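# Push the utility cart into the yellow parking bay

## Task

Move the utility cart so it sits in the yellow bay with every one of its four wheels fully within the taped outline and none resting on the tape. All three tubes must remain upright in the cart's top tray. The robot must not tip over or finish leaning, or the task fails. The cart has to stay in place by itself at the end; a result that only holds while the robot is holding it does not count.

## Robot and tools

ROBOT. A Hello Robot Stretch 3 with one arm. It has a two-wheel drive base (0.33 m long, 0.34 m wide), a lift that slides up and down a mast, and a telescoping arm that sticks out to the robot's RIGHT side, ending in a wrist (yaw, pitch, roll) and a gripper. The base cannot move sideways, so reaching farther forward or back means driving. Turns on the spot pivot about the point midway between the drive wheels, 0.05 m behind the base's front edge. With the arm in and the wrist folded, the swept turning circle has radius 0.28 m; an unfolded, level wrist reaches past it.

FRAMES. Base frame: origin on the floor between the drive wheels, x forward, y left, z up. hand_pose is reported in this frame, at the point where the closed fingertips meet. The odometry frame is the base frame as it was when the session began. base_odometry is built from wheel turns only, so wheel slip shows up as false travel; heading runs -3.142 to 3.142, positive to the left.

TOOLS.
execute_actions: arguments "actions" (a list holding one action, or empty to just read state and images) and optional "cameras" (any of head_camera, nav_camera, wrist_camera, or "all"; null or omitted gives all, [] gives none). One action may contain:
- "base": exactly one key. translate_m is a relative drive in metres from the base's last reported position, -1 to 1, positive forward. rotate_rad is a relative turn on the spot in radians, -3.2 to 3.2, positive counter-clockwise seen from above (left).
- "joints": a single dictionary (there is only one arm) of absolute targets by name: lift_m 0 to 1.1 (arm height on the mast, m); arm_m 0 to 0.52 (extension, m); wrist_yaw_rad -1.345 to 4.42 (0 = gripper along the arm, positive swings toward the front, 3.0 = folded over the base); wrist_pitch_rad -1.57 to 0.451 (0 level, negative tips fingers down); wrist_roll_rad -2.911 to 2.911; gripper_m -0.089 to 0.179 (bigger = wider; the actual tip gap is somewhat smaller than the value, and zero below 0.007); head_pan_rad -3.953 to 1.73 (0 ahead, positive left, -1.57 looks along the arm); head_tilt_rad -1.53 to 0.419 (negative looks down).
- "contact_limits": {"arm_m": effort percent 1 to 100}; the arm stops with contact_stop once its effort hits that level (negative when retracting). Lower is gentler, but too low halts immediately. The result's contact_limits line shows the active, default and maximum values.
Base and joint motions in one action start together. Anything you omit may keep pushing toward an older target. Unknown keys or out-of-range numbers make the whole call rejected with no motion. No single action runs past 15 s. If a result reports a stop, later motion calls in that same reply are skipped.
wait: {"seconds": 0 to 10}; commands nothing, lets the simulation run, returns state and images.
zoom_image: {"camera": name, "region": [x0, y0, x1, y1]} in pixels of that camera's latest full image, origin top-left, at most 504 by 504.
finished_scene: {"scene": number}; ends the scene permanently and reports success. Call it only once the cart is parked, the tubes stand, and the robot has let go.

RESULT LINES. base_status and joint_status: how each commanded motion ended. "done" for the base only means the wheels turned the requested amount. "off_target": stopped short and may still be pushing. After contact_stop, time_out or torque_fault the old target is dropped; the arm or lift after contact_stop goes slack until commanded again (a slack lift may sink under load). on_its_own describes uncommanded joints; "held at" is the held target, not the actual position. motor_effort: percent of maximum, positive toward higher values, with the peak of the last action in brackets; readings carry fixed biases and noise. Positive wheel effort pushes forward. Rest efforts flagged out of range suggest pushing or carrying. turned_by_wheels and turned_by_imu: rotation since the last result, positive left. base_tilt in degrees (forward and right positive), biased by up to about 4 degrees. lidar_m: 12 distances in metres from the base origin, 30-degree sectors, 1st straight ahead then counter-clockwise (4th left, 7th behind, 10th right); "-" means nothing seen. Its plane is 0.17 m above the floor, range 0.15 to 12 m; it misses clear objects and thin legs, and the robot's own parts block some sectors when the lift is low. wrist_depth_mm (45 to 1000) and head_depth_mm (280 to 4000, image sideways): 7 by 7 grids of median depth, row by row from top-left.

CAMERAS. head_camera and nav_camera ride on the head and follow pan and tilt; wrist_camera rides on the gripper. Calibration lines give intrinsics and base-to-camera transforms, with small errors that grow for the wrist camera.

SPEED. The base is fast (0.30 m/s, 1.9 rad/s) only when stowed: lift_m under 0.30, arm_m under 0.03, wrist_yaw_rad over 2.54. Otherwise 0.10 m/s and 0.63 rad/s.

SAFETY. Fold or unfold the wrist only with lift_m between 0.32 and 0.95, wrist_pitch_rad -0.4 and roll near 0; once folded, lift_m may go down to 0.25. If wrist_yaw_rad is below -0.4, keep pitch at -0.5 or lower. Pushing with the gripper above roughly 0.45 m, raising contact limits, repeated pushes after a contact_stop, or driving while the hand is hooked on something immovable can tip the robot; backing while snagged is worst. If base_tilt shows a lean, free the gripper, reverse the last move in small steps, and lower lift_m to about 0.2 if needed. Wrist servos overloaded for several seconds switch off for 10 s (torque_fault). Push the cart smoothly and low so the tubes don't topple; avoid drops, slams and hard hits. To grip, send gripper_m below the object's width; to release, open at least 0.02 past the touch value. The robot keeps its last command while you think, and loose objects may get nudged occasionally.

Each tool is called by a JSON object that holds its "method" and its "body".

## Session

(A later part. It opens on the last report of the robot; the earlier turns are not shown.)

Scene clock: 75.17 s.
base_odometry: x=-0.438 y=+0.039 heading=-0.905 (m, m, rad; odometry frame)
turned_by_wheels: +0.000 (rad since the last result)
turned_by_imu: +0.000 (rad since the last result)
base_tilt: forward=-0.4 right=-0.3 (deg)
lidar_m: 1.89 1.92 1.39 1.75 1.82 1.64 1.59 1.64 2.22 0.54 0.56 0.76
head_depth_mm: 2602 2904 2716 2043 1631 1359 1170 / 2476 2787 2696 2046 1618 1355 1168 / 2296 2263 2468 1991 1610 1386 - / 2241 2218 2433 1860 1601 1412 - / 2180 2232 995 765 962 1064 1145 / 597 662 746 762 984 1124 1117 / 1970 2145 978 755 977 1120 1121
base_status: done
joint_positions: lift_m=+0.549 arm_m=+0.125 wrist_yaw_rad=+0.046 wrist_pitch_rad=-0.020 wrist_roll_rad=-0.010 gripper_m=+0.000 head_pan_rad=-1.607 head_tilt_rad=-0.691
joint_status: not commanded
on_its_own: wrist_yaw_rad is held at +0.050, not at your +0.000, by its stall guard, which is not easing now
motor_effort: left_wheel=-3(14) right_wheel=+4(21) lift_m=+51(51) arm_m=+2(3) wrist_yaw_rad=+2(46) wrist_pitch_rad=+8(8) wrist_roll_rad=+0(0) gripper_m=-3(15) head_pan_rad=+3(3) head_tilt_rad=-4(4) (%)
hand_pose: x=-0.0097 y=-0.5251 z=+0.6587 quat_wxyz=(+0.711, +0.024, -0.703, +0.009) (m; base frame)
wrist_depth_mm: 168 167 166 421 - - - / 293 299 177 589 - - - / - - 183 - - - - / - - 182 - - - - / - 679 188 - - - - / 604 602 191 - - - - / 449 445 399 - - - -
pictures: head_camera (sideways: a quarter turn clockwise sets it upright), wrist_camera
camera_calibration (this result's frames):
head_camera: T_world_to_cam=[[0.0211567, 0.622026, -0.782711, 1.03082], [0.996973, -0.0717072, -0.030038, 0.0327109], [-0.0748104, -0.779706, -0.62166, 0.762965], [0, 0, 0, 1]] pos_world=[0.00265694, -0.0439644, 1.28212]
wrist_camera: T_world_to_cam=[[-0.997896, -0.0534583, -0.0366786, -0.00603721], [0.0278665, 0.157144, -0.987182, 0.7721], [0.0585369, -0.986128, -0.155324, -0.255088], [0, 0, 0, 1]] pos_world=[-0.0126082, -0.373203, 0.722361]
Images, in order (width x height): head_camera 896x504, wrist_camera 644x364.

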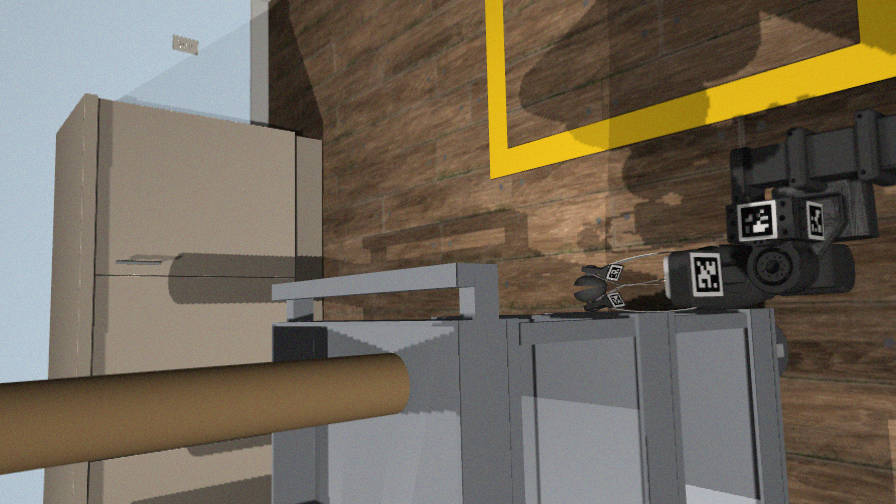

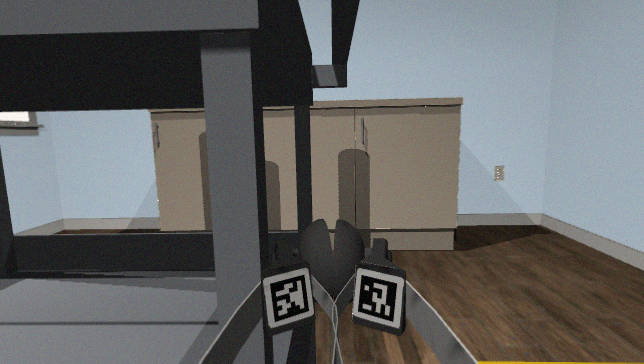

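{"method": "execute_actions", "body": {"actions": [{"joints":{"arm_m":0.02,"wrist_yaw_rad":0}}], "cameras": []}}

{"method": "execute_actions", "body": {"actions": [{"base":{"translate_m":0.06},"joints":{"gripper_m":0.13}}], "cameras": ["wrist_camera","head_camera"]}}

Scene clock: 82.23 s.
base_odometry: x=-0.438 y=+0.039 heading=-0.905 (m, m, rad; odometry frame)
turned_by_wheels: +0.000 (rad since the last result)
turned_by_imu: -0.001 (rad since the last result)
base_tilt: forward=-0.4 right=-0.4 (deg)
lidar_m: 1.89 1.91 1.39 1.75 1.81 1.63 1.59 1.64 2.23 0.54 0.56 0.76
head_depth_mm: 2568 2910 2702 2030 1628 1365 1167 / 2470 2793 2692 2032 1621 1354 1167 / 2298 2264 2461 2013 1615 1356 1167 / 2231 2243 2453 1866 1598 1319 - / 2200 2235 992 765 1014 1112 1143 / 598 661 749 762 986 1122 1122 / 1970 2156 977 756 974 1120 1122
base_status: not commanded
joint_positions: lift_m=+0.549 arm_m=+0.020 wrist_yaw_rad=+0.003 wrist_pitch_rad=-0.020 wrist_roll_rad=-0.010 gripper_m=+0.000 head_pan_rad=-1.607 head_tilt_rad=-0.691
joint_status: all done
motor_effort: left_wheel=-3(3) right_wheel=+3(4) lift_m=+51(51) arm_m=-5(7) wrist_yaw_rad=-2(2) wrist_pitch_rad=+8(8) wrist_roll_rad=+0(0) gripper_m=-2(3) head_pan_rad=+2(3) head_tilt_rad=-4(4) (%)
hand_pose: x=-0.0208 y=-0.4211 z=+0.6587 quat_wxyz=(+0.711, +0.008, -0.703, -0.007) (m; base frame)
wrist_depth_mm: 261 263 262 287 - - - / 292 295 273 - - - - / - - - - - - - / - - - - - - - / 771 766 776 - - - - / 611 600 552 - - - - / 449 440 303 - - - -
pictures: none
No camera images: the call's "cameras" was empty. Leave "cameras" out to get every camera's image.

Scene clock: 84.40 s.
base_odometry: x=-0.401 y=-0.008 heading=-0.906 (m, m, rad; odometry frame)
turned_by_wheels: +0.000 (rad since the last result)
turned_by_imu: -0.001 (rad since the last result)
base_tilt: forward=-0.5 right=-0.6 (deg)
lidar_m: 1.83 1.85 1.36 1.76 1.82 1.70 1.65 1.70 2.31 0.54 0.56 0.76
head_depth_mm: 2582 2897 2691 2041 1623 1365 1167 / 2454 2366 2589 2018 1629 1351 1164 / 2288 2269 2473 2019 1614 1345 1173 / 2252 2256 2403 717 1565 1318 - / 610 688 786 766 1012 1127 1151 / 609 2111 960 761 983 1126 1120 / 2080 2203 976 756 976 1117 1122
base_status: done
joint_positions: lift_m=+0.549 arm_m=+0.020 wrist_yaw_rad=+0.003 wrist_pitch_rad=-0.020 wrist_roll_rad=-0.010 gripper_m=+0.130 head_pan_rad=-1.607 head_tilt_rad=-0.691
joint_status: all done
motor_effort: left_wheel=-3(6) right_wheel=+3(8) lift_m=+51(51) arm_m=-4(5) wrist_yaw_rad=-2(3) wrist_pitch_rad=+8(8) wrist_roll_rad=+0(0) gripper_m=+0(90) head_pan_rad=+2(3) head_tilt_rad=-3(4) (%)
hand_pose: x=-0.0208 y=-0.4211 z=+0.6587 quat_wxyz=(+0.711, +0.008, -0.703, -0.007) (m; base frame)
wrist_depth_mm: 261 262 262 262 - - - / 289 294 305 276 - - - / - - - - - - - / - - - - - - - / 746 754 751 748 - - - / 610 648 600 595 - - - / 451 300 445 307 - - -
pictures: head_camera (sideways: a quarter turn clockwise sets it upright), wrist_camera
camera_calibration (this result's frames):
head_camera: T_world_to_cam=[[0.0211567, 0.622026, -0.782711, 1.03082], [0.996973, -0.0717071, -0.030038, 0.0327109], [-0.0748103, -0.779706, -0.62166, 0.762964], [0, 0, 0, 1]] pos_world=[0.00265695, -0.0439644, 1.28212]
wrist_camera: T_world_to_cam=[[-0.999276, -0.0100717, -0.0366787, 0.00668302], [0.0346646, 0.155786, -0.987182, 0.755634], [0.0156566, -0.98774, -0.155324, -0.153439], [0, 0, 0, 1]] pos_world=[-0.0171133, -0.269208, 0.722361]
Images, in order (width x height): head_camera 896x504, wrist_camera 644x364.

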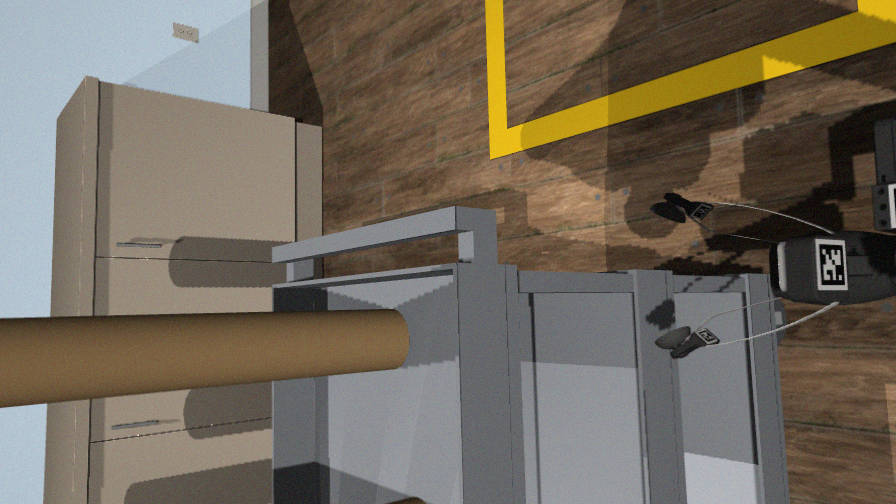

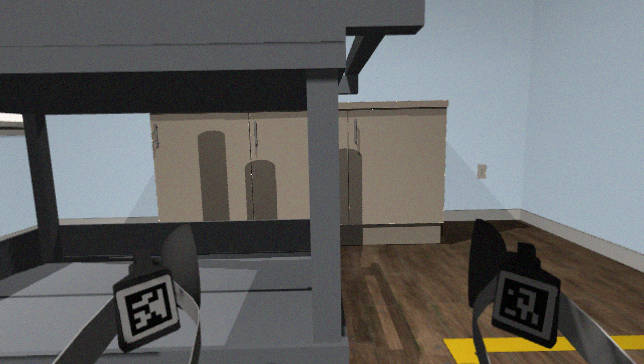

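{"method": "execute_actions", "body": {"actions": [{"joints":{"arm_m":0.18}}], "cameras": ["wrist_camera"]}}

{"method": "execute_actions", "body": {"actions": [{"joints":{"gripper_m":-0.04}}], "cameras": ["wrist_camera"]}}

{"method": "execute_actions", "body": {"actions": [{"base":{"translate_m":-0.2}}], "cameras": ["wrist_camera","head_camera"]}}

Scene clock: 90.43 s.
base_odometry: x=-0.401 y=-0.008 heading=-0.906 (m, m, rad; odometry frame)
turned_by_wheels: +0.000 (rad since the last result)
turned_by_imu: -0.001 (rad since the last result)
base_tilt: forward=-0.5 right=-0.5 (deg)
lidar_m: 1.84 1.85 1.36 1.76 1.81 1.70 1.65 1.71 2.31 0.54 0.56 0.76
head_depth_mm: 2580 2896 2706 2033 1630 1360 1166 / 2446 2344 2555 2030 1621 1357 1187 / 2302 2280 2460 2007 1609 1412 1128 / 2241 2256 2384 717 1563 - 1134 / 608 688 786 765 1017 1127 1151 / 608 2117 961 760 982 1125 1128 / 2077 2186 981 758 976 1117 1120
base_status: not commanded
joint_positions: lift_m=+0.549 arm_m=+0.180 wrist_yaw_rad=+0.002 wrist_pitch_rad=-0.020 wrist_roll_rad=-0.010 gripper_m=+0.130 head_pan_rad=-1.607 head_tilt_rad=-0.691
joint_status: all done
motor_effort: left_wheel=-4(4) right_wheel=+4(3) lift_m=+51(51) arm_m=+3(2) wrist_yaw_rad=-2(2) wrist_pitch_rad=+8(8) wrist_roll_rad=+0(0) gripper_m=-1(0) head_pan_rad=+3(3) head_tilt_rad=-4(4) (%)
hand_pose: x=-0.0208 y=-0.5802 z=+0.6587 quat_wxyz=(+0.711, +0.008, -0.703, -0.007) (m; base frame)
wrist_depth_mm: 158 159 162 117 - - - / 292 302 310 119 - - - / - - - 121 - - - / - - - 124 - - - / - - - 127 - - - / 585 599 575 130 - - - / 452 412 443 132 - - -
pictures: wrist_camera
camera_calibration (this result's frames):
wrist_camera: T_world_to_cam=[[-0.999279, -0.00984938, -0.0366786, 0.00515219], [0.0346992, 0.155773, -0.987183, 0.780424], [0.0154367, -0.987744, -0.155319, -0.310641], [0, 0, 0, 1]] pos_world=[-0.0171364, -0.428353, 0.722362]
Images, in order (width x height): wrist_camera 644x364.

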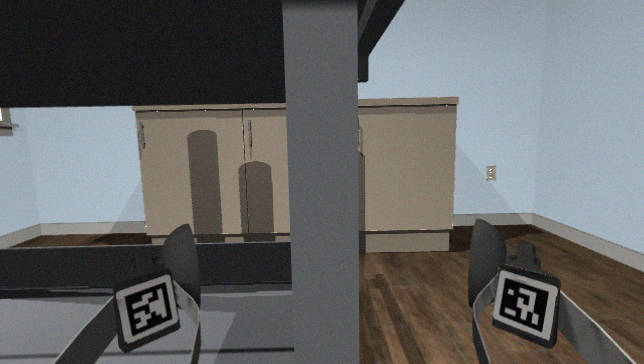

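Scene clock: 92.63 s.
base_odometry: x=-0.401 y=-0.008 heading=-0.905 (m, m, rad; odometry frame)
turned_by_wheels: +0.000 (rad since the last result)
turned_by_imu: +0.000 (rad since the last result)
base_tilt: forward=-0.4 right=-0.4 (deg)
lidar_m: 1.83 1.85 1.36 1.75 1.81 1.70 1.65 1.70 2.31 0.54 0.56 0.76
head_depth_mm: 2608 2883 2690 2034 1632 1366 1165 / 2424 2350 2565 2015 1612 1356 1187 / 2307 2268 2488 2008 1617 1412 1126 / 2263 2242 2411 721 1571 - 1133 / 608 686 780 767 986 1133 1145 / 606 2121 964 761 981 1118 1122 / 2081 2189 974 755 974 1096 1117
base_status: not commanded
joint_positions: lift_m=+0.549 arm_m=+0.180 wrist_yaw_rad=+0.009 wrist_pitch_rad=-0.020 wrist_roll_rad=-0.010 gripper_m=-0.039 head_pan_rad=-1.607 head_tilt_rad=-0.691
joint_status: all done
motor_effort: left_wheel=+0(3) right_wheel=-1(4) lift_m=+51(51) arm_m=+1(4) wrist_yaw_rad=-7(7) wrist_pitch_rad=+8(8) wrist_roll_rad=+0(0) gripper_m=-24(99) head_pan_rad=+3(3) head_tilt_rad=-4(4) (%)
hand_pose: x=-0.0192 y=-0.5806 z=+0.6587 quat_wxyz=(+0.711, +0.011, -0.703, -0.004) (m; base frame)
wrist_depth_mm: 158 160 162 113 - - - / 295 300 310 116 - - - / - - - 118 - - - / - - - 120 - - - / - - - 123 - - - / 599 597 596 126 - - - / 447 449 423 129 - - -
pictures: wrist_camera
camera_calibration (this result's frames):
wrist_camera: T_world_to_cam=[[-0.999192, -0.0164039, -0.03668, 0.00302264], [0.0336798, 0.155924, -0.987195, 0.780509], [0.0219132, -0.987633, -0.155245, -0.310834], [0, 0, 0, 1]] pos_world=[-0.0164558, -0.42864, 0.72237]
Images, in order (width x height): wrist_camera 644x364.

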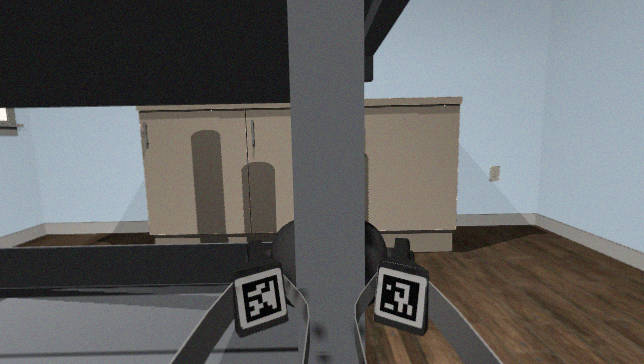

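Scene clock: 95.60 s.
base_odometry: x=-0.524 y=+0.149 heading=-0.905 (m, m, rad; odometry frame)
turned_by_wheels: +0.000 (rad since the last result)
turned_by_imu: +0.001 (rad since the last result)
base_tilt: forward=-0.5 right=-0.4 (deg)
lidar_m: 2.03 2.40 1.45 1.75 1.81 1.48 1.45 1.50 2.04 0.51 0.50 0.56
head_depth_mm: 2589 2888 2698 2036 1629 1365 1167 / 2539 2871 2695 2023 1622 1353 1189 / 2288 2259 2469 2009 1617 1420 1124 / 2255 2252 2466 713 1566 - 1138 / 2186 2230 2394 738 961 1106 1127 / 1964 646 717 761 955 908 1085 / 548 654 915 756 926 861 1052
base_status: done
joint_positions: lift_m=+0.549 arm_m=+0.180 wrist_yaw_rad=+0.069 wrist_pitch_rad=-0.020 wrist_roll_rad=-0.010 gripper_m=-0.034 head_pan_rad=-1.607 head_tilt_rad=-0.691
joint_status: not commanded
on_its_own: wrist_yaw_rad is held at +0.054, not at your +0.000, by its stall guard, which is not easing now; gripper_m is held at -0.034, not at your -0.040, by its stall guard, which is still easing
motor_effort: left_wheel=+0(13) right_wheel=+1(26) lift_m=+51(51) arm_m=+0(0) wrist_yaw_rad=-11(49) wrist_pitch_rad=+8(8) wrist_roll_rad=+0(0) gripper_m=-2(28) head_pan_rad=+3(2) head_tilt_rad=-4(4) (%)
hand_pose: x=-0.0039 y=-0.5801 z=+0.6588 quat_wxyz=(+0.711, +0.032, -0.703, +0.017) (m; base frame)
wrist_depth_mm: 158 160 162 115 - - - / 292 300 310 117 - - - / - - - 120 - - - / - - - 122 - - - / - - - 124 - - - / 503 534 554 126 - - - / 446 441 415 130 - - -
pictures: head_camera (sideways: a quarter turn clockwise sets it upright), wrist_camera
camera_calibration (this result's frames):
head_camera: T_world_to_cam=[[0.0211582, 0.622065, -0.782679, 1.03078], [0.996973, -0.0717057, -0.0300398, 0.0327133], [-0.0748093, -0.779675, -0.6217, 0.763016], [0, 0, 0, 1]] pos_world=[0.00265698, -0.0439634, 1.28212]
wrist_camera: T_world_to_cam=[[-0.996425, -0.0760928, -0.0366994, -0.0163039], [0.0243257, 0.157585, -0.987206, 0.780875], [0.0809025, -0.984569, -0.155171, -0.308747], [0, 0, 0, 1]] pos_world=[-0.0102625, -0.428278, 0.722377]
Images, in order (width x height): head_camera 896x504, wrist_camera 644x364.

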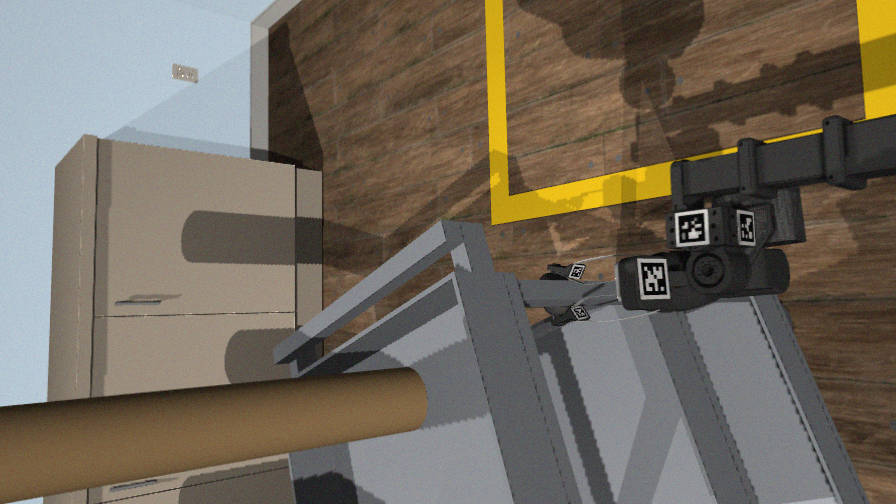

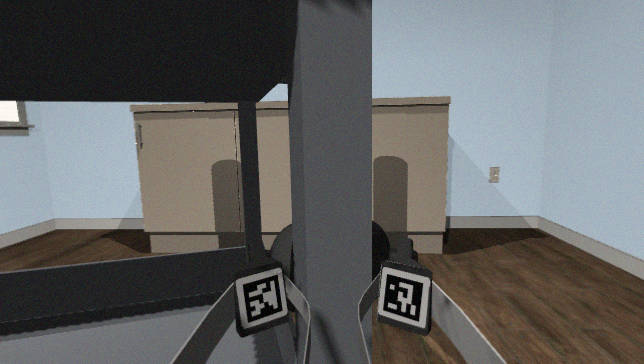

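{"method": "execute_actions", "body": {"actions": [{"base":{"translate_m":-0.35},"joints":{"arm_m":0.30}}], "cameras": ["nav_camera","head_camera"]}}

Scene clock: 106.60 s.
base_odometry: x=-0.740 y=+0.425 heading=-0.905 (m, m, rad; odometry frame)
turned_by_wheels: +0.000 (rad since the last result)
turned_by_imu: +0.001 (rad since the last result)
base_tilt: forward=-0.5 right=-0.4 (deg)
lidar_m: 2.38 2.51 1.64 1.30 1.55 1.13 1.10 1.14 1.54 0.54 0.47 0.47
head_depth_mm: 2445 2471 2441 2028 1631 1364 1169 / 2563 2890 2689 2015 1630 1355 1167 / 2564 2866 2656 2012 1660 1337 1136 / 2422 2316 2535 1932 1708 1311 1152 / 2169 2229 2398 779 1014 1195 1146 / 2123 2192 906 758 1010 1107 1102 / 1961 686 760 756 927 863 1027
base_status: done
joint_positions: lift_m=+0.549 arm_m=+0.300 wrist_yaw_rad=+0.145 wrist_pitch_rad=-0.019 wrist_roll_rad=-0.010 gripper_m=-0.033 head_pan_rad=-1.607 head_tilt_rad=-0.691
joint_status: all done
on_its_own: wrist_yaw_rad is held at +0.120, not at your +0.000, by its stall guard, which is still easing; gripper_m is held at -0.034, not at your -0.040, by its stall guard, which is not easing now
motor_effort: left_wheel=+7(20) right_wheel=-9(35) lift_m=+51(51) arm_m=+2(8) wrist_yaw_rad=-20(60) wrist_pitch_rad=+7(8) wrist_roll_rad=+0(0) gripper_m=-22(29) head_pan_rad=+3(3) head_tilt_rad=-4(4) (%)
hand_pose: x=+0.0154 y=-0.6978 z=+0.6591 quat_wxyz=(+0.709, +0.058, -0.701, +0.044) (m; base frame)
wrist_depth_mm: 159 160 161 117 - - - / 292 299 - 119 - - - / - - - 122 - - - / - - - 125 - - - / - - - 126 - - - / 465 485 - 129 - - - / 430 443 - 133 - - -
pictures: head_camera (sideways: a quarter turn clockwise sets it upright), nav_camera (sideways: a quarter turn counterclockwise sets it upright)
camera_calibration (this result's frames):
head_camera: T_world_to_cam=[[0.0211578, 0.622154, -0.782609, 1.03069], [0.996974, -0.0716966, -0.0300438, 0.0327185], [-0.0748023, -0.779605, -0.621788, 0.76313], [0, 0, 0, 1]] pos_world=[0.00265731, -0.0439612, 1.28212]
nav_camera: T_world_to_cam=[[0.0151737, -0.608768, 0.793203, -0.989551], [-0.996973, 0.0512915, 0.0584369, -0.0135076], [-0.0762591, -0.791689, -0.606147, 0.755865], [0, 0, 0, 1]] pos_world=[0.05919, -0.00330425, 1.24387]
Images, in order (width x height): head_camera 896x504, nav_camera 672x504.

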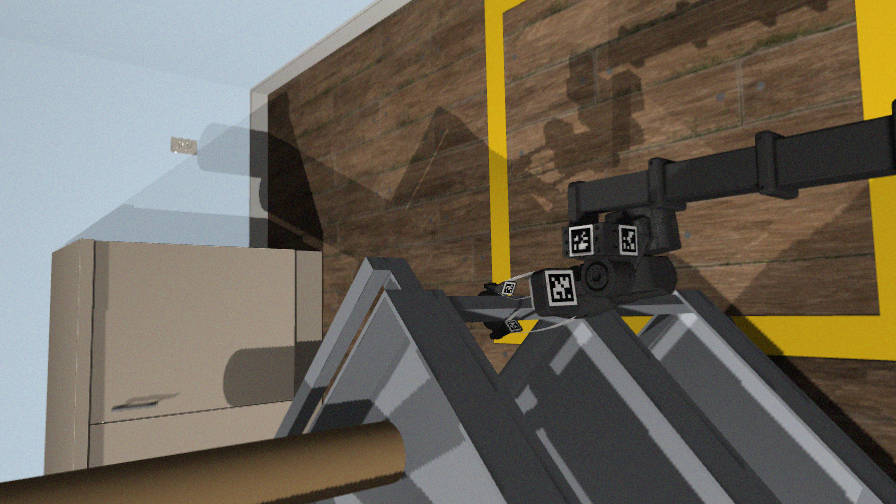

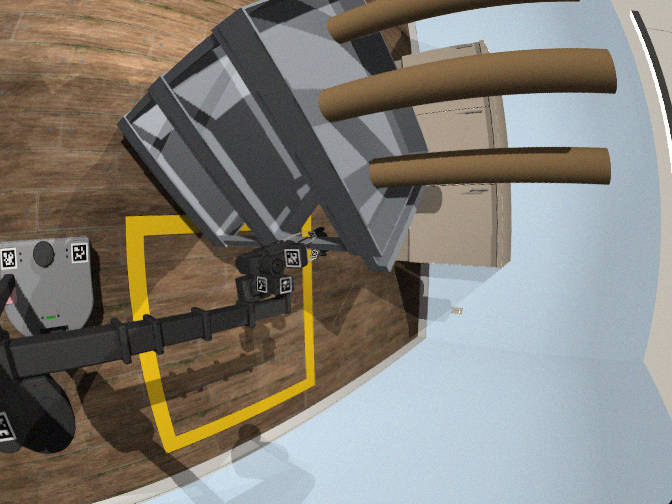

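{"method": "execute_actions", "body": {"actions": [{"base":{"translate_m":-0.4},"joints":{"arm_m":0.45}}], "cameras": ["nav_camera","head_camera"]}}

Scene clock: 115.03 s.
base_odometry: x=-0.988 y=+0.739 heading=-0.905 (m, m, rad; odometry frame)
turned_by_wheels: +0.000 (rad since the last result)
turned_by_imu: +0.001 (rad since the last result)
base_tilt: forward=-0.4 right=-0.5 (deg)
lidar_m: 2.78 1.91 1.82 1.31 0.97 0.72 0.70 0.72 0.99 0.61 0.47 0.46
head_depth_mm: 1582 1597 1610 1621 1545 1360 1169 / 2120 2162 2175 1959 1622 1353 1178 / 2532 2803 2659 2010 1657 1400 1161 / 2520 2852 2660 2066 1538 1343 1151 / 2462 2749 913 1077 1266 1277 1149 / 2126 2199 941 814 1032 1169 1125 / 2043 791 871 718 978 881 1049
base_status: done
joint_positions: lift_m=+0.549 arm_m=+0.450 wrist_yaw_rad=+0.217 wrist_pitch_rad=-0.017 wrist_roll_rad=-0.010 gripper_m=-0.033 head_pan_rad=-1.607 head_tilt_rad=-0.691
joint_status: all done
on_its_own: wrist_yaw_rad is held at +0.205, not at your +0.000, by its stall guard, which is not easing now; gripper_m is held at -0.034, not at your -0.040, by its stall guard, which is not easing now
motor_effort: left_wheel=+6(18) right_wheel=-9(32) lift_m=+51(51) arm_m=+1(10) wrist_yaw_rad=-10(56) wrist_pitch_rad=+7(7) wrist_roll_rad=+0(0) gripper_m=-22(27) head_pan_rad=+3(2) head_tilt_rad=-3(4) (%)
hand_pose: x=+0.0335 y=-0.8446 z=+0.6596 quat_wxyz=(+0.707, +0.082, -0.699, +0.071) (m; base frame)
wrist_depth_mm: 158 160 163 115 - - - / 293 297 - 118 - - - / - - - 120 - - - / - - - 122 - - - / - - - 125 - - - / - - - 127 - - - / 428 405 - 130 - - -
pictures: head_camera (sideways: a quarter turn clockwise sets it upright), nav_camera (sideways: a quarter turn counterclockwise sets it upright)
camera_calibration (this result's frames):
head_camera: T_world_to_cam=[[0.0211576, 0.622166, -0.782599, 1.03068], [0.996974, -0.0716952, -0.0300444, 0.0327192], [-0.0748012, -0.779596, -0.6218, 0.763146], [0, 0, 0, 1]] pos_world=[0.00265736, -0.0439609, 1.28211]
nav_camera: T_world_to_cam=[[0.0151738, -0.60878, 0.793194, -0.989539], [-0.996973, 0.0512896, 0.0584371, -0.0135079], [-0.076258, -0.791679, -0.606159, 0.755881], [0, 0, 0, 1]] pos_world=[0.0591901, -0.00330327, 1.24387]
Images, in order (width x height): head_camera 896x504, nav_camera 672x504.

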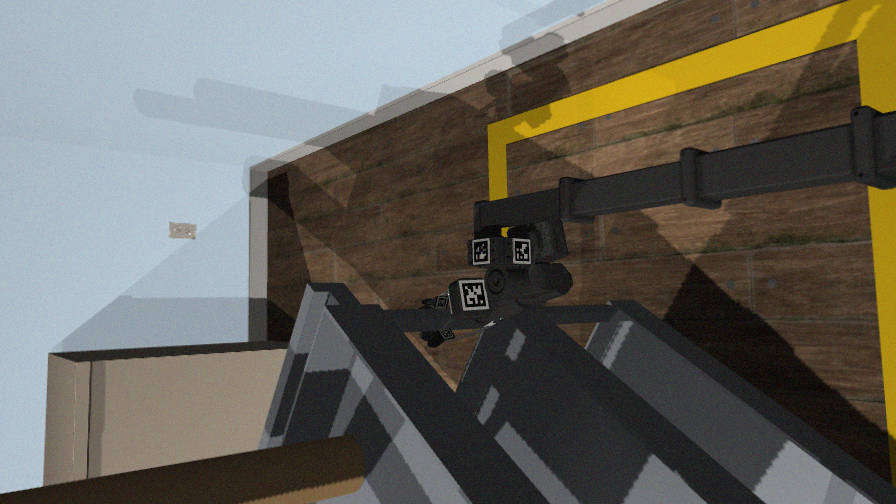

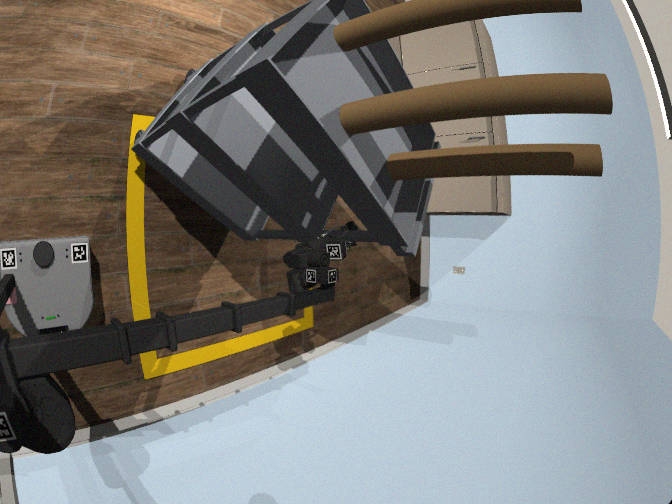

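{"method": "execute_actions", "body": {"actions": [{"base":{"translate_m":-0.32},"joints":{"arm_m":0.52,"head_tilt_rad":-0.95,"head_pan_rad":-1.4}}], "cameras": ["nav_camera","head_camera"]}}

Scene clock: 124.20 s.
base_odometry: x=-1.186 y=+0.990 heading=-0.904 (m, m, rad; odometry frame)
turned_by_wheels: +0.000 (rad since the last result)
turned_by_imu: +0.001 (rad since the last result)
base_tilt: forward=-0.5 right=-0.3 (deg)
lidar_m: 3.09 2.16 1.39 1.50 0.51 0.39 0.38 0.39 0.54 0.68 0.54 0.73
head_depth_mm: 1788 1591 1424 1291 1192 1097 1019 / 2586 2265 1916 1598 1402 - - / 2587 953 - 1574 1367 1219 1120 / 954 839 1147 1412 1364 1206 1112 / 844 841 1132 1290 1333 1202 1079 / 1004 812 1068 1002 1236 1201 1078 / 647 760 670 973 1183 1195 1065
base_status: done
joint_positions: lift_m=+0.549 arm_m=+0.518 wrist_yaw_rad=+0.215 wrist_pitch_rad=-0.016 wrist_roll_rad=-0.010 gripper_m=-0.033 head_pan_rad=-1.407 head_tilt_rad=-0.938
joint_status: all done
joint sent to its limit — the command would take arm_m past its upper limit, so that joint was sent only as far as its limit.
on_its_own: wrist_yaw_rad is held at +0.205, not at your +0.000, by its stall guard, which is not easing now; gripper_m is held at -0.034, not at your -0.040, by its stall guard, which is not easing now
motor_effort: left_wheel=+4(21) right_wheel=-6(33) lift_m=+51(51) arm_m=+1(8) wrist_yaw_rad=-9(57) wrist_pitch_rad=+6(7) wrist_roll_rad=+0(0) gripper_m=-22(26) head_pan_rad=+2(15) head_tilt_rad=-5(25) (%)
hand_pose: x=+0.0331 y=-0.9128 z=+0.6598 quat_wxyz=(+0.707, +0.081, -0.699, +0.070) (m; base frame)
wrist_depth_mm: 158 160 163 116 - - 684 / 294 299 - 118 - - 674 / - - - 120 - - 675 / - - - 123 - - 669 / - - - 125 - - 672 / - 465 - 127 - - 672 / 431 420 - 130 - - 680
pictures: head_camera (sideways: a quarter turn clockwise sets it upright), nav_camera (sideways: a quarter turn counterclockwise sets it upright)
camera_calibration (this result's frames):
head_camera: T_world_to_cam=[[-0.130957, 0.78386, -0.606971, 0.802733], [0.989973, 0.136096, -0.0378337, 0.0428918], [0.0529502, -0.60584, -0.793823, 0.986093], [0, 0, 0, 1]] pos_world=[0.0104482, -0.0376528, 1.27164]
nav_camera: T_world_to_cam=[[0.1644, -0.766513, 0.620831, -0.765824], [-0.984888, -0.162324, 0.06039, -0.0161049], [0.054486, -0.621377, -0.781615, 0.983285], [0, 0, 0, 1]] pos_world=[0.0564645, 0.0213624, 1.24497]
Images, in order (width x height): head_camera 896x504, nav_camera 672x504.

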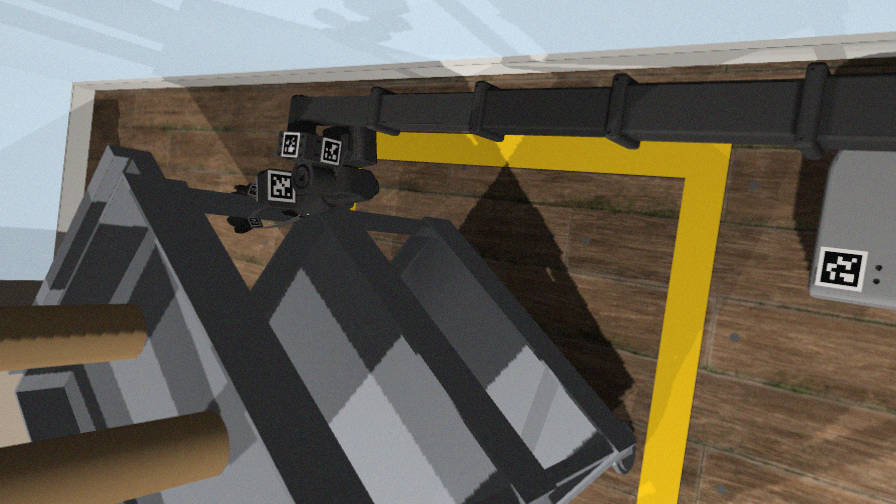

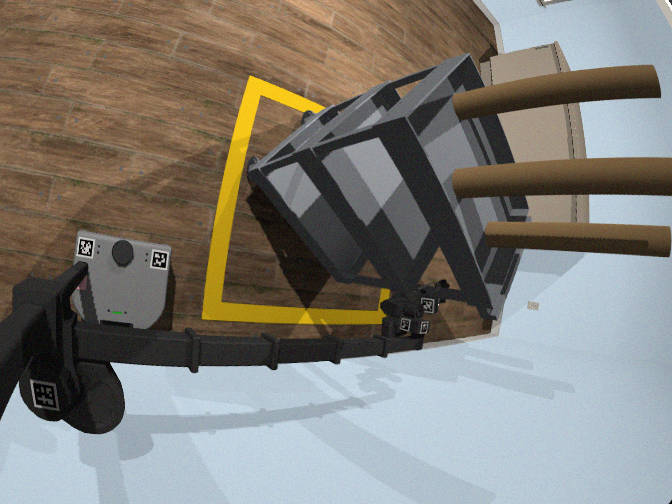

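{"method": "execute_actions", "body": {"actions": [{"joints":{"gripper_m":0.10,"wrist_yaw_rad":0.2}}], "cameras": ["wrist_camera"]}}

{"method": "execute_actions", "body": {"actions": [{"joints":{"arm_m":0.0}}], "cameras": ["head_camera"]}}

{"method": "execute_actions", "body": {"actions": [{"base":{"translate_m":0.45},"joints":{"gripper_m":0.0,"wrist_yaw_rad":0.0,"head_pan_rad":-1.7}}]}}

Scene clock: 132.20 s.
base_odometry: x=-1.186 y=+0.990 heading=-0.905 (m, m, rad; odometry frame)
turned_by_wheels: +0.000 (rad since the last result)
turned_by_imu: -0.001 (rad since the last result)
base_tilt: forward=-0.5 right=-0.3 (deg)
lidar_m: 3.08 2.17 1.39 1.50 0.51 0.39 0.38 0.39 0.53 0.68 0.54 0.72
head_depth_mm: 1789 1578 1432 1296 1187 1098 1019 / 2575 2240 1903 1595 1405 - - / 2558 954 - 1580 1369 1212 1126 / 955 840 1160 1407 1370 1211 1118 / 846 839 1130 1289 1325 1201 1083 / 1006 811 1068 998 1240 1199 1075 / 647 758 671 973 1183 1196 1071
base_status: not commanded
joint_positions: lift_m=+0.549 arm_m=+0.518 wrist_yaw_rad=+0.204 wrist_pitch_rad=-0.016 wrist_roll_rad=-0.010 gripper_m=+0.100 head_pan_rad=-1.407 head_tilt_rad=-0.938
joint_status: all done
motor_effort: left_wheel=-2(4) right_wheel=+2(7) lift_m=+51(51) arm_m=+2(1) wrist_yaw_rad=-4(12) wrist_pitch_rad=+6(6) wrist_roll_rad=+0(0) gripper_m=+0(88) head_pan_rad=+3(3) head_tilt_rad=-5(6) (%)
hand_pose: x=+0.0303 y=-0.9133 z=+0.6598 quat_wxyz=(+0.708, +0.078, -0.699, +0.066) (m; base frame)
wrist_depth_mm: 159 159 162 116 - - 668 / 291 298 - 118 - - 666 / - - - 120 - - 657 / - - - 123 - - 659 / - - - 125 - - 665 / - 464 - 128 - 987 654 / 424 399 - 131 - - 625
pictures: wrist_camera
camera_calibration (this result's frames):
wrist_camera: T_world_to_cam=[[-0.977094, -0.20962, -0.0367113, -0.13009], [0.00370543, 0.155723, -0.987794, 0.832849], [0.212778, -0.965303, -0.151379, -0.628382], [0, 0, 0, 1]] pos_world=[0.00350968, -0.763543, 0.722783]
Images, in order (width x height): wrist_camera 644x364.

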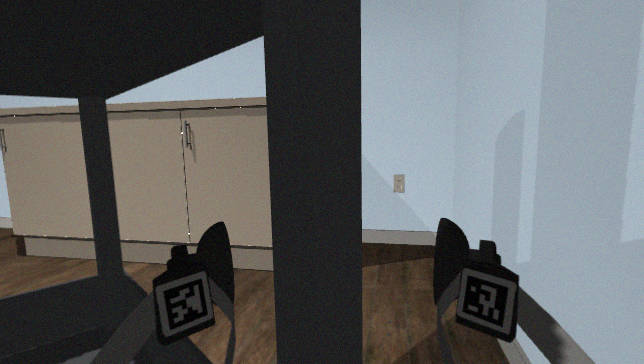

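Scene clock: 137.20 s.
base_odometry: x=-1.186 y=+0.990 heading=-0.905 (m, m, rad; odometry frame)
turned_by_wheels: +0.000 (rad since the last result)
turned_by_imu: -0.001 (rad since the last result)
base_tilt: forward=-0.4 right=-0.4 (deg)
lidar_m: 3.09 2.16 1.39 1.51 0.51 0.39 0.38 0.39 0.53 0.68 0.54 0.73
head_depth_mm: 1785 1590 1421 1302 1188 1101 1016 / 2585 2265 1858 1591 1379 1243 - / 2552 961 1817 1588 1372 1246 - / 956 874 1164 1401 1387 1189 - / 845 840 1128 1293 1307 1202 1079 / 1007 813 1069 998 1239 1202 1081 / 647 761 671 973 1190 1190 1069
base_status: not commanded
joint_positions: lift_m=+0.549 arm_m=+0.000 wrist_yaw_rad=+0.202 wrist_pitch_rad=-0.016 wrist_roll_rad=-0.010 gripper_m=+0.100 head_pan_rad=-1.407 head_tilt_rad=-0.938
joint_status: all done
motor_effort: left_wheel=-2(2) right_wheel=+2(4) lift_m=+51(51) arm_m=-5(4) wrist_yaw_rad=-2(4) wrist_pitch_rad=+6(6) wrist_roll_rad=+0(0) gripper_m=+0(0) head_pan_rad=+2(3) head_tilt_rad=-5(5) (%)
hand_pose: x=+0.0299 y=-0.3960 z=+0.6598 quat_wxyz=(+0.708, +0.077, -0.699, +0.066) (m; base frame)
wrist_depth_mm: 298 339 417 - - - 665 / 314 357 421 515 - - 664 / - - - - - - 668 / - - - - - - 664 / - 817 902 813 - - 656 / 615 616 468 554 - 965 667 / 458 380 454 - - - 616
pictures: head_camera (sideways: a quarter turn clockwise sets it upright)
camera_calibration (this result's frames):
head_camera: T_world_to_cam=[[-0.130978, 0.783859, -0.606968, 0.802729], [0.989969, 0.136122, -0.0378338, 0.042892], [0.0529654, -0.605835, -0.793825, 0.986096], [0, 0, 0, 1]] pos_world=[0.0104492, -0.0376525, 1.27164]
Images, in order (width x height): head_camera 896x504.

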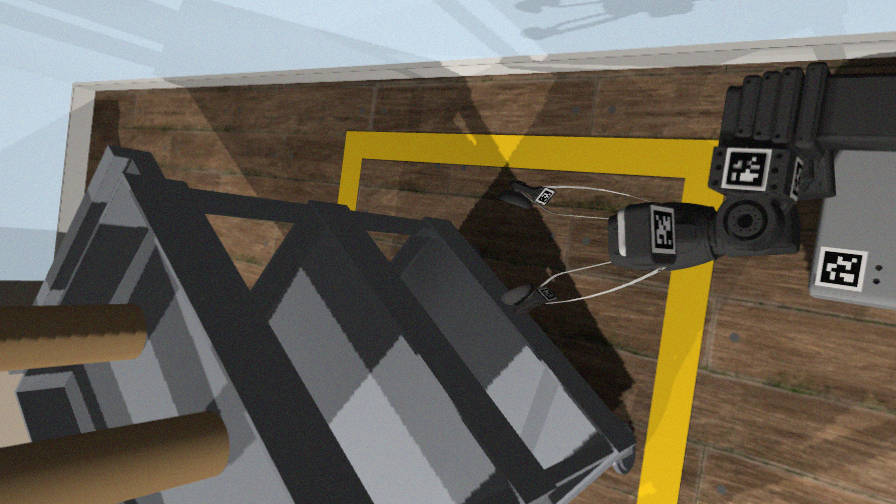

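Scene clock: 143.50 s.
base_odometry: x=-0.908 y=+0.637 heading=-0.905 (m, m, rad; odometry frame)
turned_by_wheels: +0.000 (rad since the last result)
turned_by_imu: -0.002 (rad since the last result)
base_tilt: forward=-0.5 right=-0.4 (deg)
lidar_m: 2.64 1.82 1.82 1.29 1.16 0.86 0.83 0.86 0.56 0.40 0.58 3.05
head_depth_mm: 1515 1577 1682 1577 1384 1226 1100 / 1791 900 1797 1588 1383 1222 1102 / 916 862 1087 1363 1374 1253 - / 643 767 699 991 1253 - - / 643 793 695 659 935 1202 1095 / 1964 837 691 961 1235 1194 1072 / 1964 729 705 1016 1297 1192 1074
base_status: done
joint_positions: lift_m=+0.549 arm_m=+0.000 wrist_yaw_rad=-0.059 wrist_pitch_rad=-0.017 wrist_roll_rad=-0.010 gripper_m=+0.000 head_pan_rad=-1.693 head_tilt_rad=-0.938
joint_status: wrist_yaw_rad off_target (ended at -0.059, target +0.000); the others done
on_its_own: wrist_yaw_rad is held at -0.050, not at your +0.000, by its stall guard, which is not easing now
motor_effort: left_wheel=-5(9) right_wheel=+7(20) lift_m=+51(51) arm_m=-3(5) wrist_yaw_rad=+6(39) wrist_pitch_rad=+7(7) wrist_roll_rad=+0(0) gripper_m=-4(85) head_pan_rad=-2(21) head_tilt_rad=-5(5) (%)
hand_pose: x=-0.0365 y=-0.4005 z=+0.6595 quat_wxyz=(+0.710, -0.014, -0.703, -0.027) (m; base frame)
wrist_depth_mm: 344 234 181 165 242 - 955 / 386 288 293 173 319 531 954 / - - - 177 - - 947 / - - - 179 - - 974 / - - 768 180 799 - 963 / - 538 597 - 615 676 986 / - 423 444 196 394 - 968
pictures: head_camera (sideways: a quarter turn clockwise sets it upright), nav_camera (sideways: a quarter turn counterclockwise sets it upright), wrist_camera
camera_calibration (this result's frames):
head_camera: T_world_to_cam=[[0.0957092, 0.789171, -0.60667, 0.800957], [0.988123, -0.14893, -0.037844, 0.0429165], [-0.120217, -0.595843, -0.794053, 0.987448], [0, 0, 0, 1]] pos_world=[-0.000357945, -0.0373371, 1.27163]
nav_camera: T_world_to_cam=[[-0.0587304, -0.781977, 0.620534, -0.764076], [-0.990651, 0.122325, 0.0603902, -0.0160699], [-0.123131, -0.611186, -0.781851, 0.984675], [0, 0, 0, 1]] pos_world=[0.0604495, 0.00629506, 1.24497]
wrist_camera: T_world_to_cam=[[-0.998016, 0.0511547, -0.0366951, 0.0158122], [0.0440177, 0.150291, -0.987661, 0.752227], [-0.0450086, -0.987318, -0.152244, -0.136831], [0, 0, 0, 1]] pos_world=[-0.023489, -0.248957, 0.722694]
Images, in order (width x height): head_camera 896x504, nav_camera 672x504, wrist_camera 644x364.

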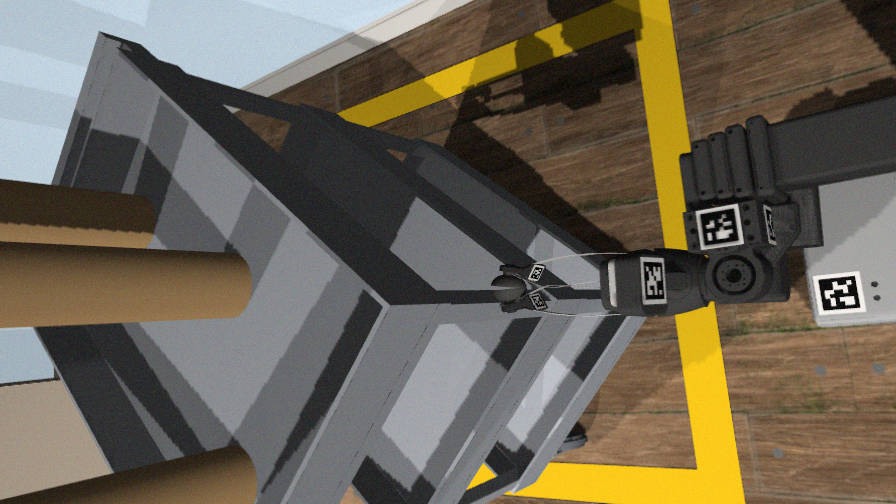

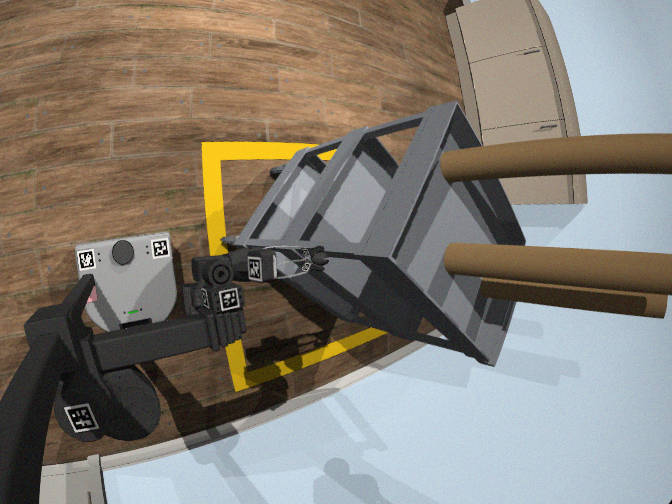

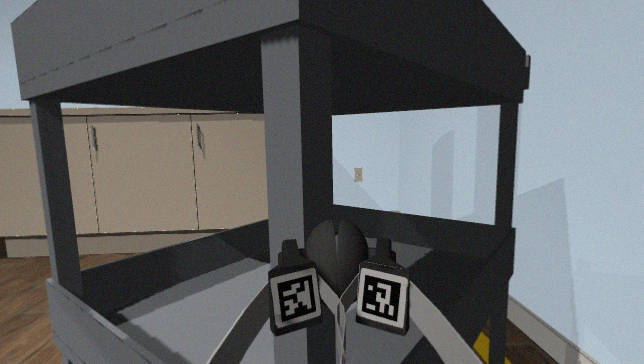

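{"method": "execute_actions", "body": {"actions": [{"base":{"translate_m":-0.1},"joints":{"wrist_yaw_rad":0.01}}], "cameras": []}}

{"method": "execute_actions", "body": {"actions": [{"joints":{"lift_m":0.46,"head_tilt_rad":-1.1}}]}}

Scene clock: 152.20 s.
base_odometry: x=-0.969 y=+0.715 heading=-0.905 (m, m, rad; odometry frame)
turned_by_wheels: +0.000 (rad since the last result)
turned_by_imu: -0.001 (rad since the last result)
base_tilt: forward=-0.7 right=-0.3 (deg)
lidar_m: 2.74 1.90 1.82 1.30 1.01 0.76 0.73 0.75 0.73 0.41 0.46 3.16
head_depth_mm: 1376 1433 1481 1521 1386 1227 1098 / 1666 1746 1783 1588 1380 1218 1110 / 2068 883 1156 1510 1377 1254 - / 914 851 1088 1061 1340 - - / 836 796 680 986 1178 1171 1098 / 592 730 690 634 903 1194 1075 / 1943 828 686 933 1229 1188 1070
base_status: done
joint_positions: lift_m=+0.549 arm_m=+0.000 wrist_yaw_rad=+0.006 wrist_pitch_rad=-0.017 wrist_roll_rad=-0.010 gripper_m=+0.000 head_pan_rad=-1.693 head_tilt_rad=-0.938
joint_status: all done
motor_effort: left_wheel=-3(11) right_wheel=+3(8) lift_m=+51(51) arm_m=-3(3) wrist_yaw_rad=+2(23) wrist_pitch_rad=+7(7) wrist_roll_rad=+0(0) gripper_m=-3(4) head_pan_rad=-3(2) head_tilt_rad=-5(5) (%)
hand_pose: x=-0.0198 y=-0.4010 z=+0.6595 quat_wxyz=(+0.711, +0.009, -0.703, -0.004) (m; base frame)
wrist_depth_mm: 204 165 195 249 354 - 896 / 283 172 296 303 385 629 895 / - 177 - - - - 913 / - 179 - - - - 942 / - 185 763 895 756 - 904 / 532 189 598 - 498 - 920 / 450 192 423 419 388 - 921
pictures: none
No camera images: the call's "cameras" was empty. Leave "cameras" out to get every camera's image.

Scene clock: 153.87 s.
base_odometry: x=-0.969 y=+0.715 heading=-0.905 (m, m, rad; odometry frame)
turned_by_wheels: +0.000 (rad since the last result)
turned_by_imu: +0.000 (rad since the last result)
base_tilt: forward=-0.5 right=-0.5 (deg)
lidar_m: 2.74 1.90 1.82 1.30 1.01 0.76 0.73 0.75 0.73 0.41 0.46 3.14
head_depth_mm: 1407 1467 1517 1431 1314 1192 - / 1634 1757 1615 1442 1297 1180 - / 791 1092 1552 1424 1309 - - / 794 719 1042 1360 1304 - - / 767 664 983 955 1243 1178 1073 / 653 675 598 885 1253 1161 1070 / 770 667 622 1201 1268 1155 1061
base_status: not commanded
joint_positions: lift_m=+0.461 arm_m=+0.000 wrist_yaw_rad=+0.006 wrist_pitch_rad=-0.017 wrist_roll_rad=-0.010 gripper_m=+0.000 head_pan_rad=-1.693 head_tilt_rad=-1.086
joint_status: all done
motor_effort: left_wheel=-2(2) right_wheel=+3(3) lift_m=+16(48) arm_m=-2(2) wrist_yaw_rad=+2(2) wrist_pitch_rad=+7(7) wrist_roll_rad=+0(0) gripper_m=-2(2) head_pan_rad=-2(2) head_tilt_rad=-6(21) (%)
hand_pose: x=-0.0198 y=-0.4010 z=+0.5709 quat_wxyz=(+0.711, +0.009, -0.703, -0.004) (m; base frame)
wrist_depth_mm: 428 169 440 445 453 589 899 / - 172 - 881 - - 893 / - 177 - - - - 893 / - 180 832 925 789 - 900 / 508 185 600 655 439 - 921 / 332 190 387 - - - 954 / 482 185 204 277 786 - 920
pictures: head_camera (sideways: a quarter turn clockwise sets it upright), nav_camera (sideways: a quarter turn counterclockwise sets it upright), wrist_camera
camera_calibration (this result's frames):
head_camera: T_world_to_cam=[[0.105548, 0.869164, -0.483129, 0.639956], [0.988839, -0.143112, -0.0414348, 0.0475793], [-0.105155, -0.473363, -0.874568, 1.09202], [0, 0, 0, 1]] pos_world=[0.000237366, -0.032496, 1.2662]
nav_camera: T_world_to_cam=[[-0.0688333, -0.86412, 0.498556, -0.605105], [-0.991736, 0.113504, 0.0598058, -0.015291], [-0.108267, -0.490319, -0.864792, 1.09241], [0, 0, 0, 1]] pos_world=[0.061456, 0.0144798, 1.2473]
wrist_camera: T_world_to_cam=[[-0.999228, -0.0140496, -0.0366968, 0.00306987], [0.0341231, 0.152842, -0.987661, 0.664858], [0.019485, -0.988151, -0.152244, -0.149064], [0, 0, 0, 1]] pos_world=[-0.016715, -0.248873, 0.634073]
Images, in order (width x height): head_camera 896x504, nav_camera 672x504, wrist_camera 644x364.

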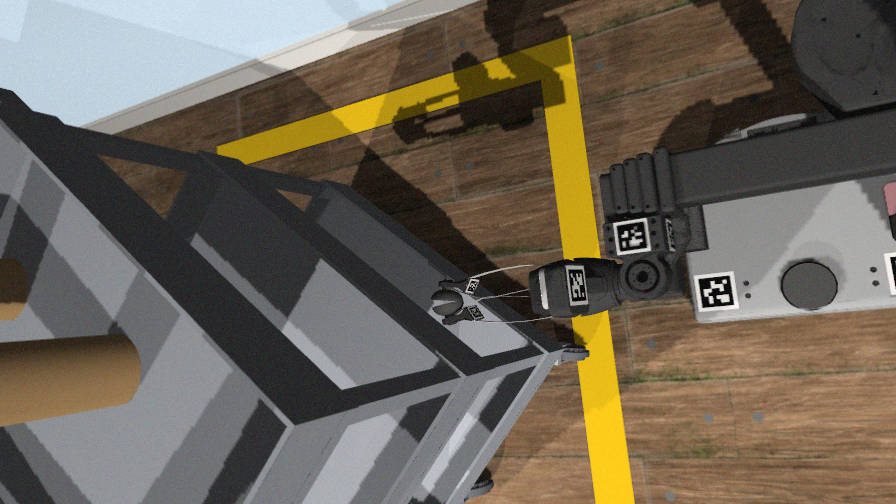

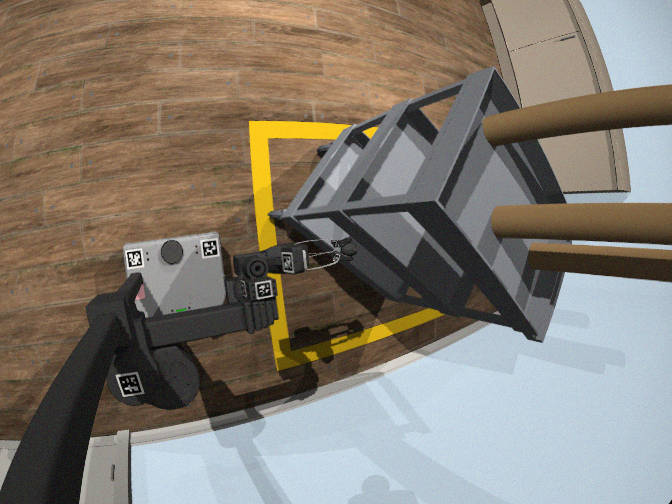

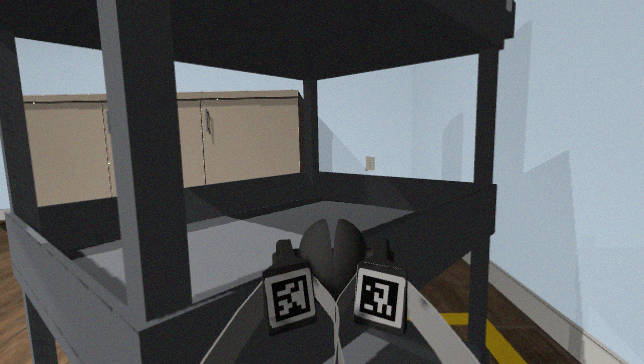

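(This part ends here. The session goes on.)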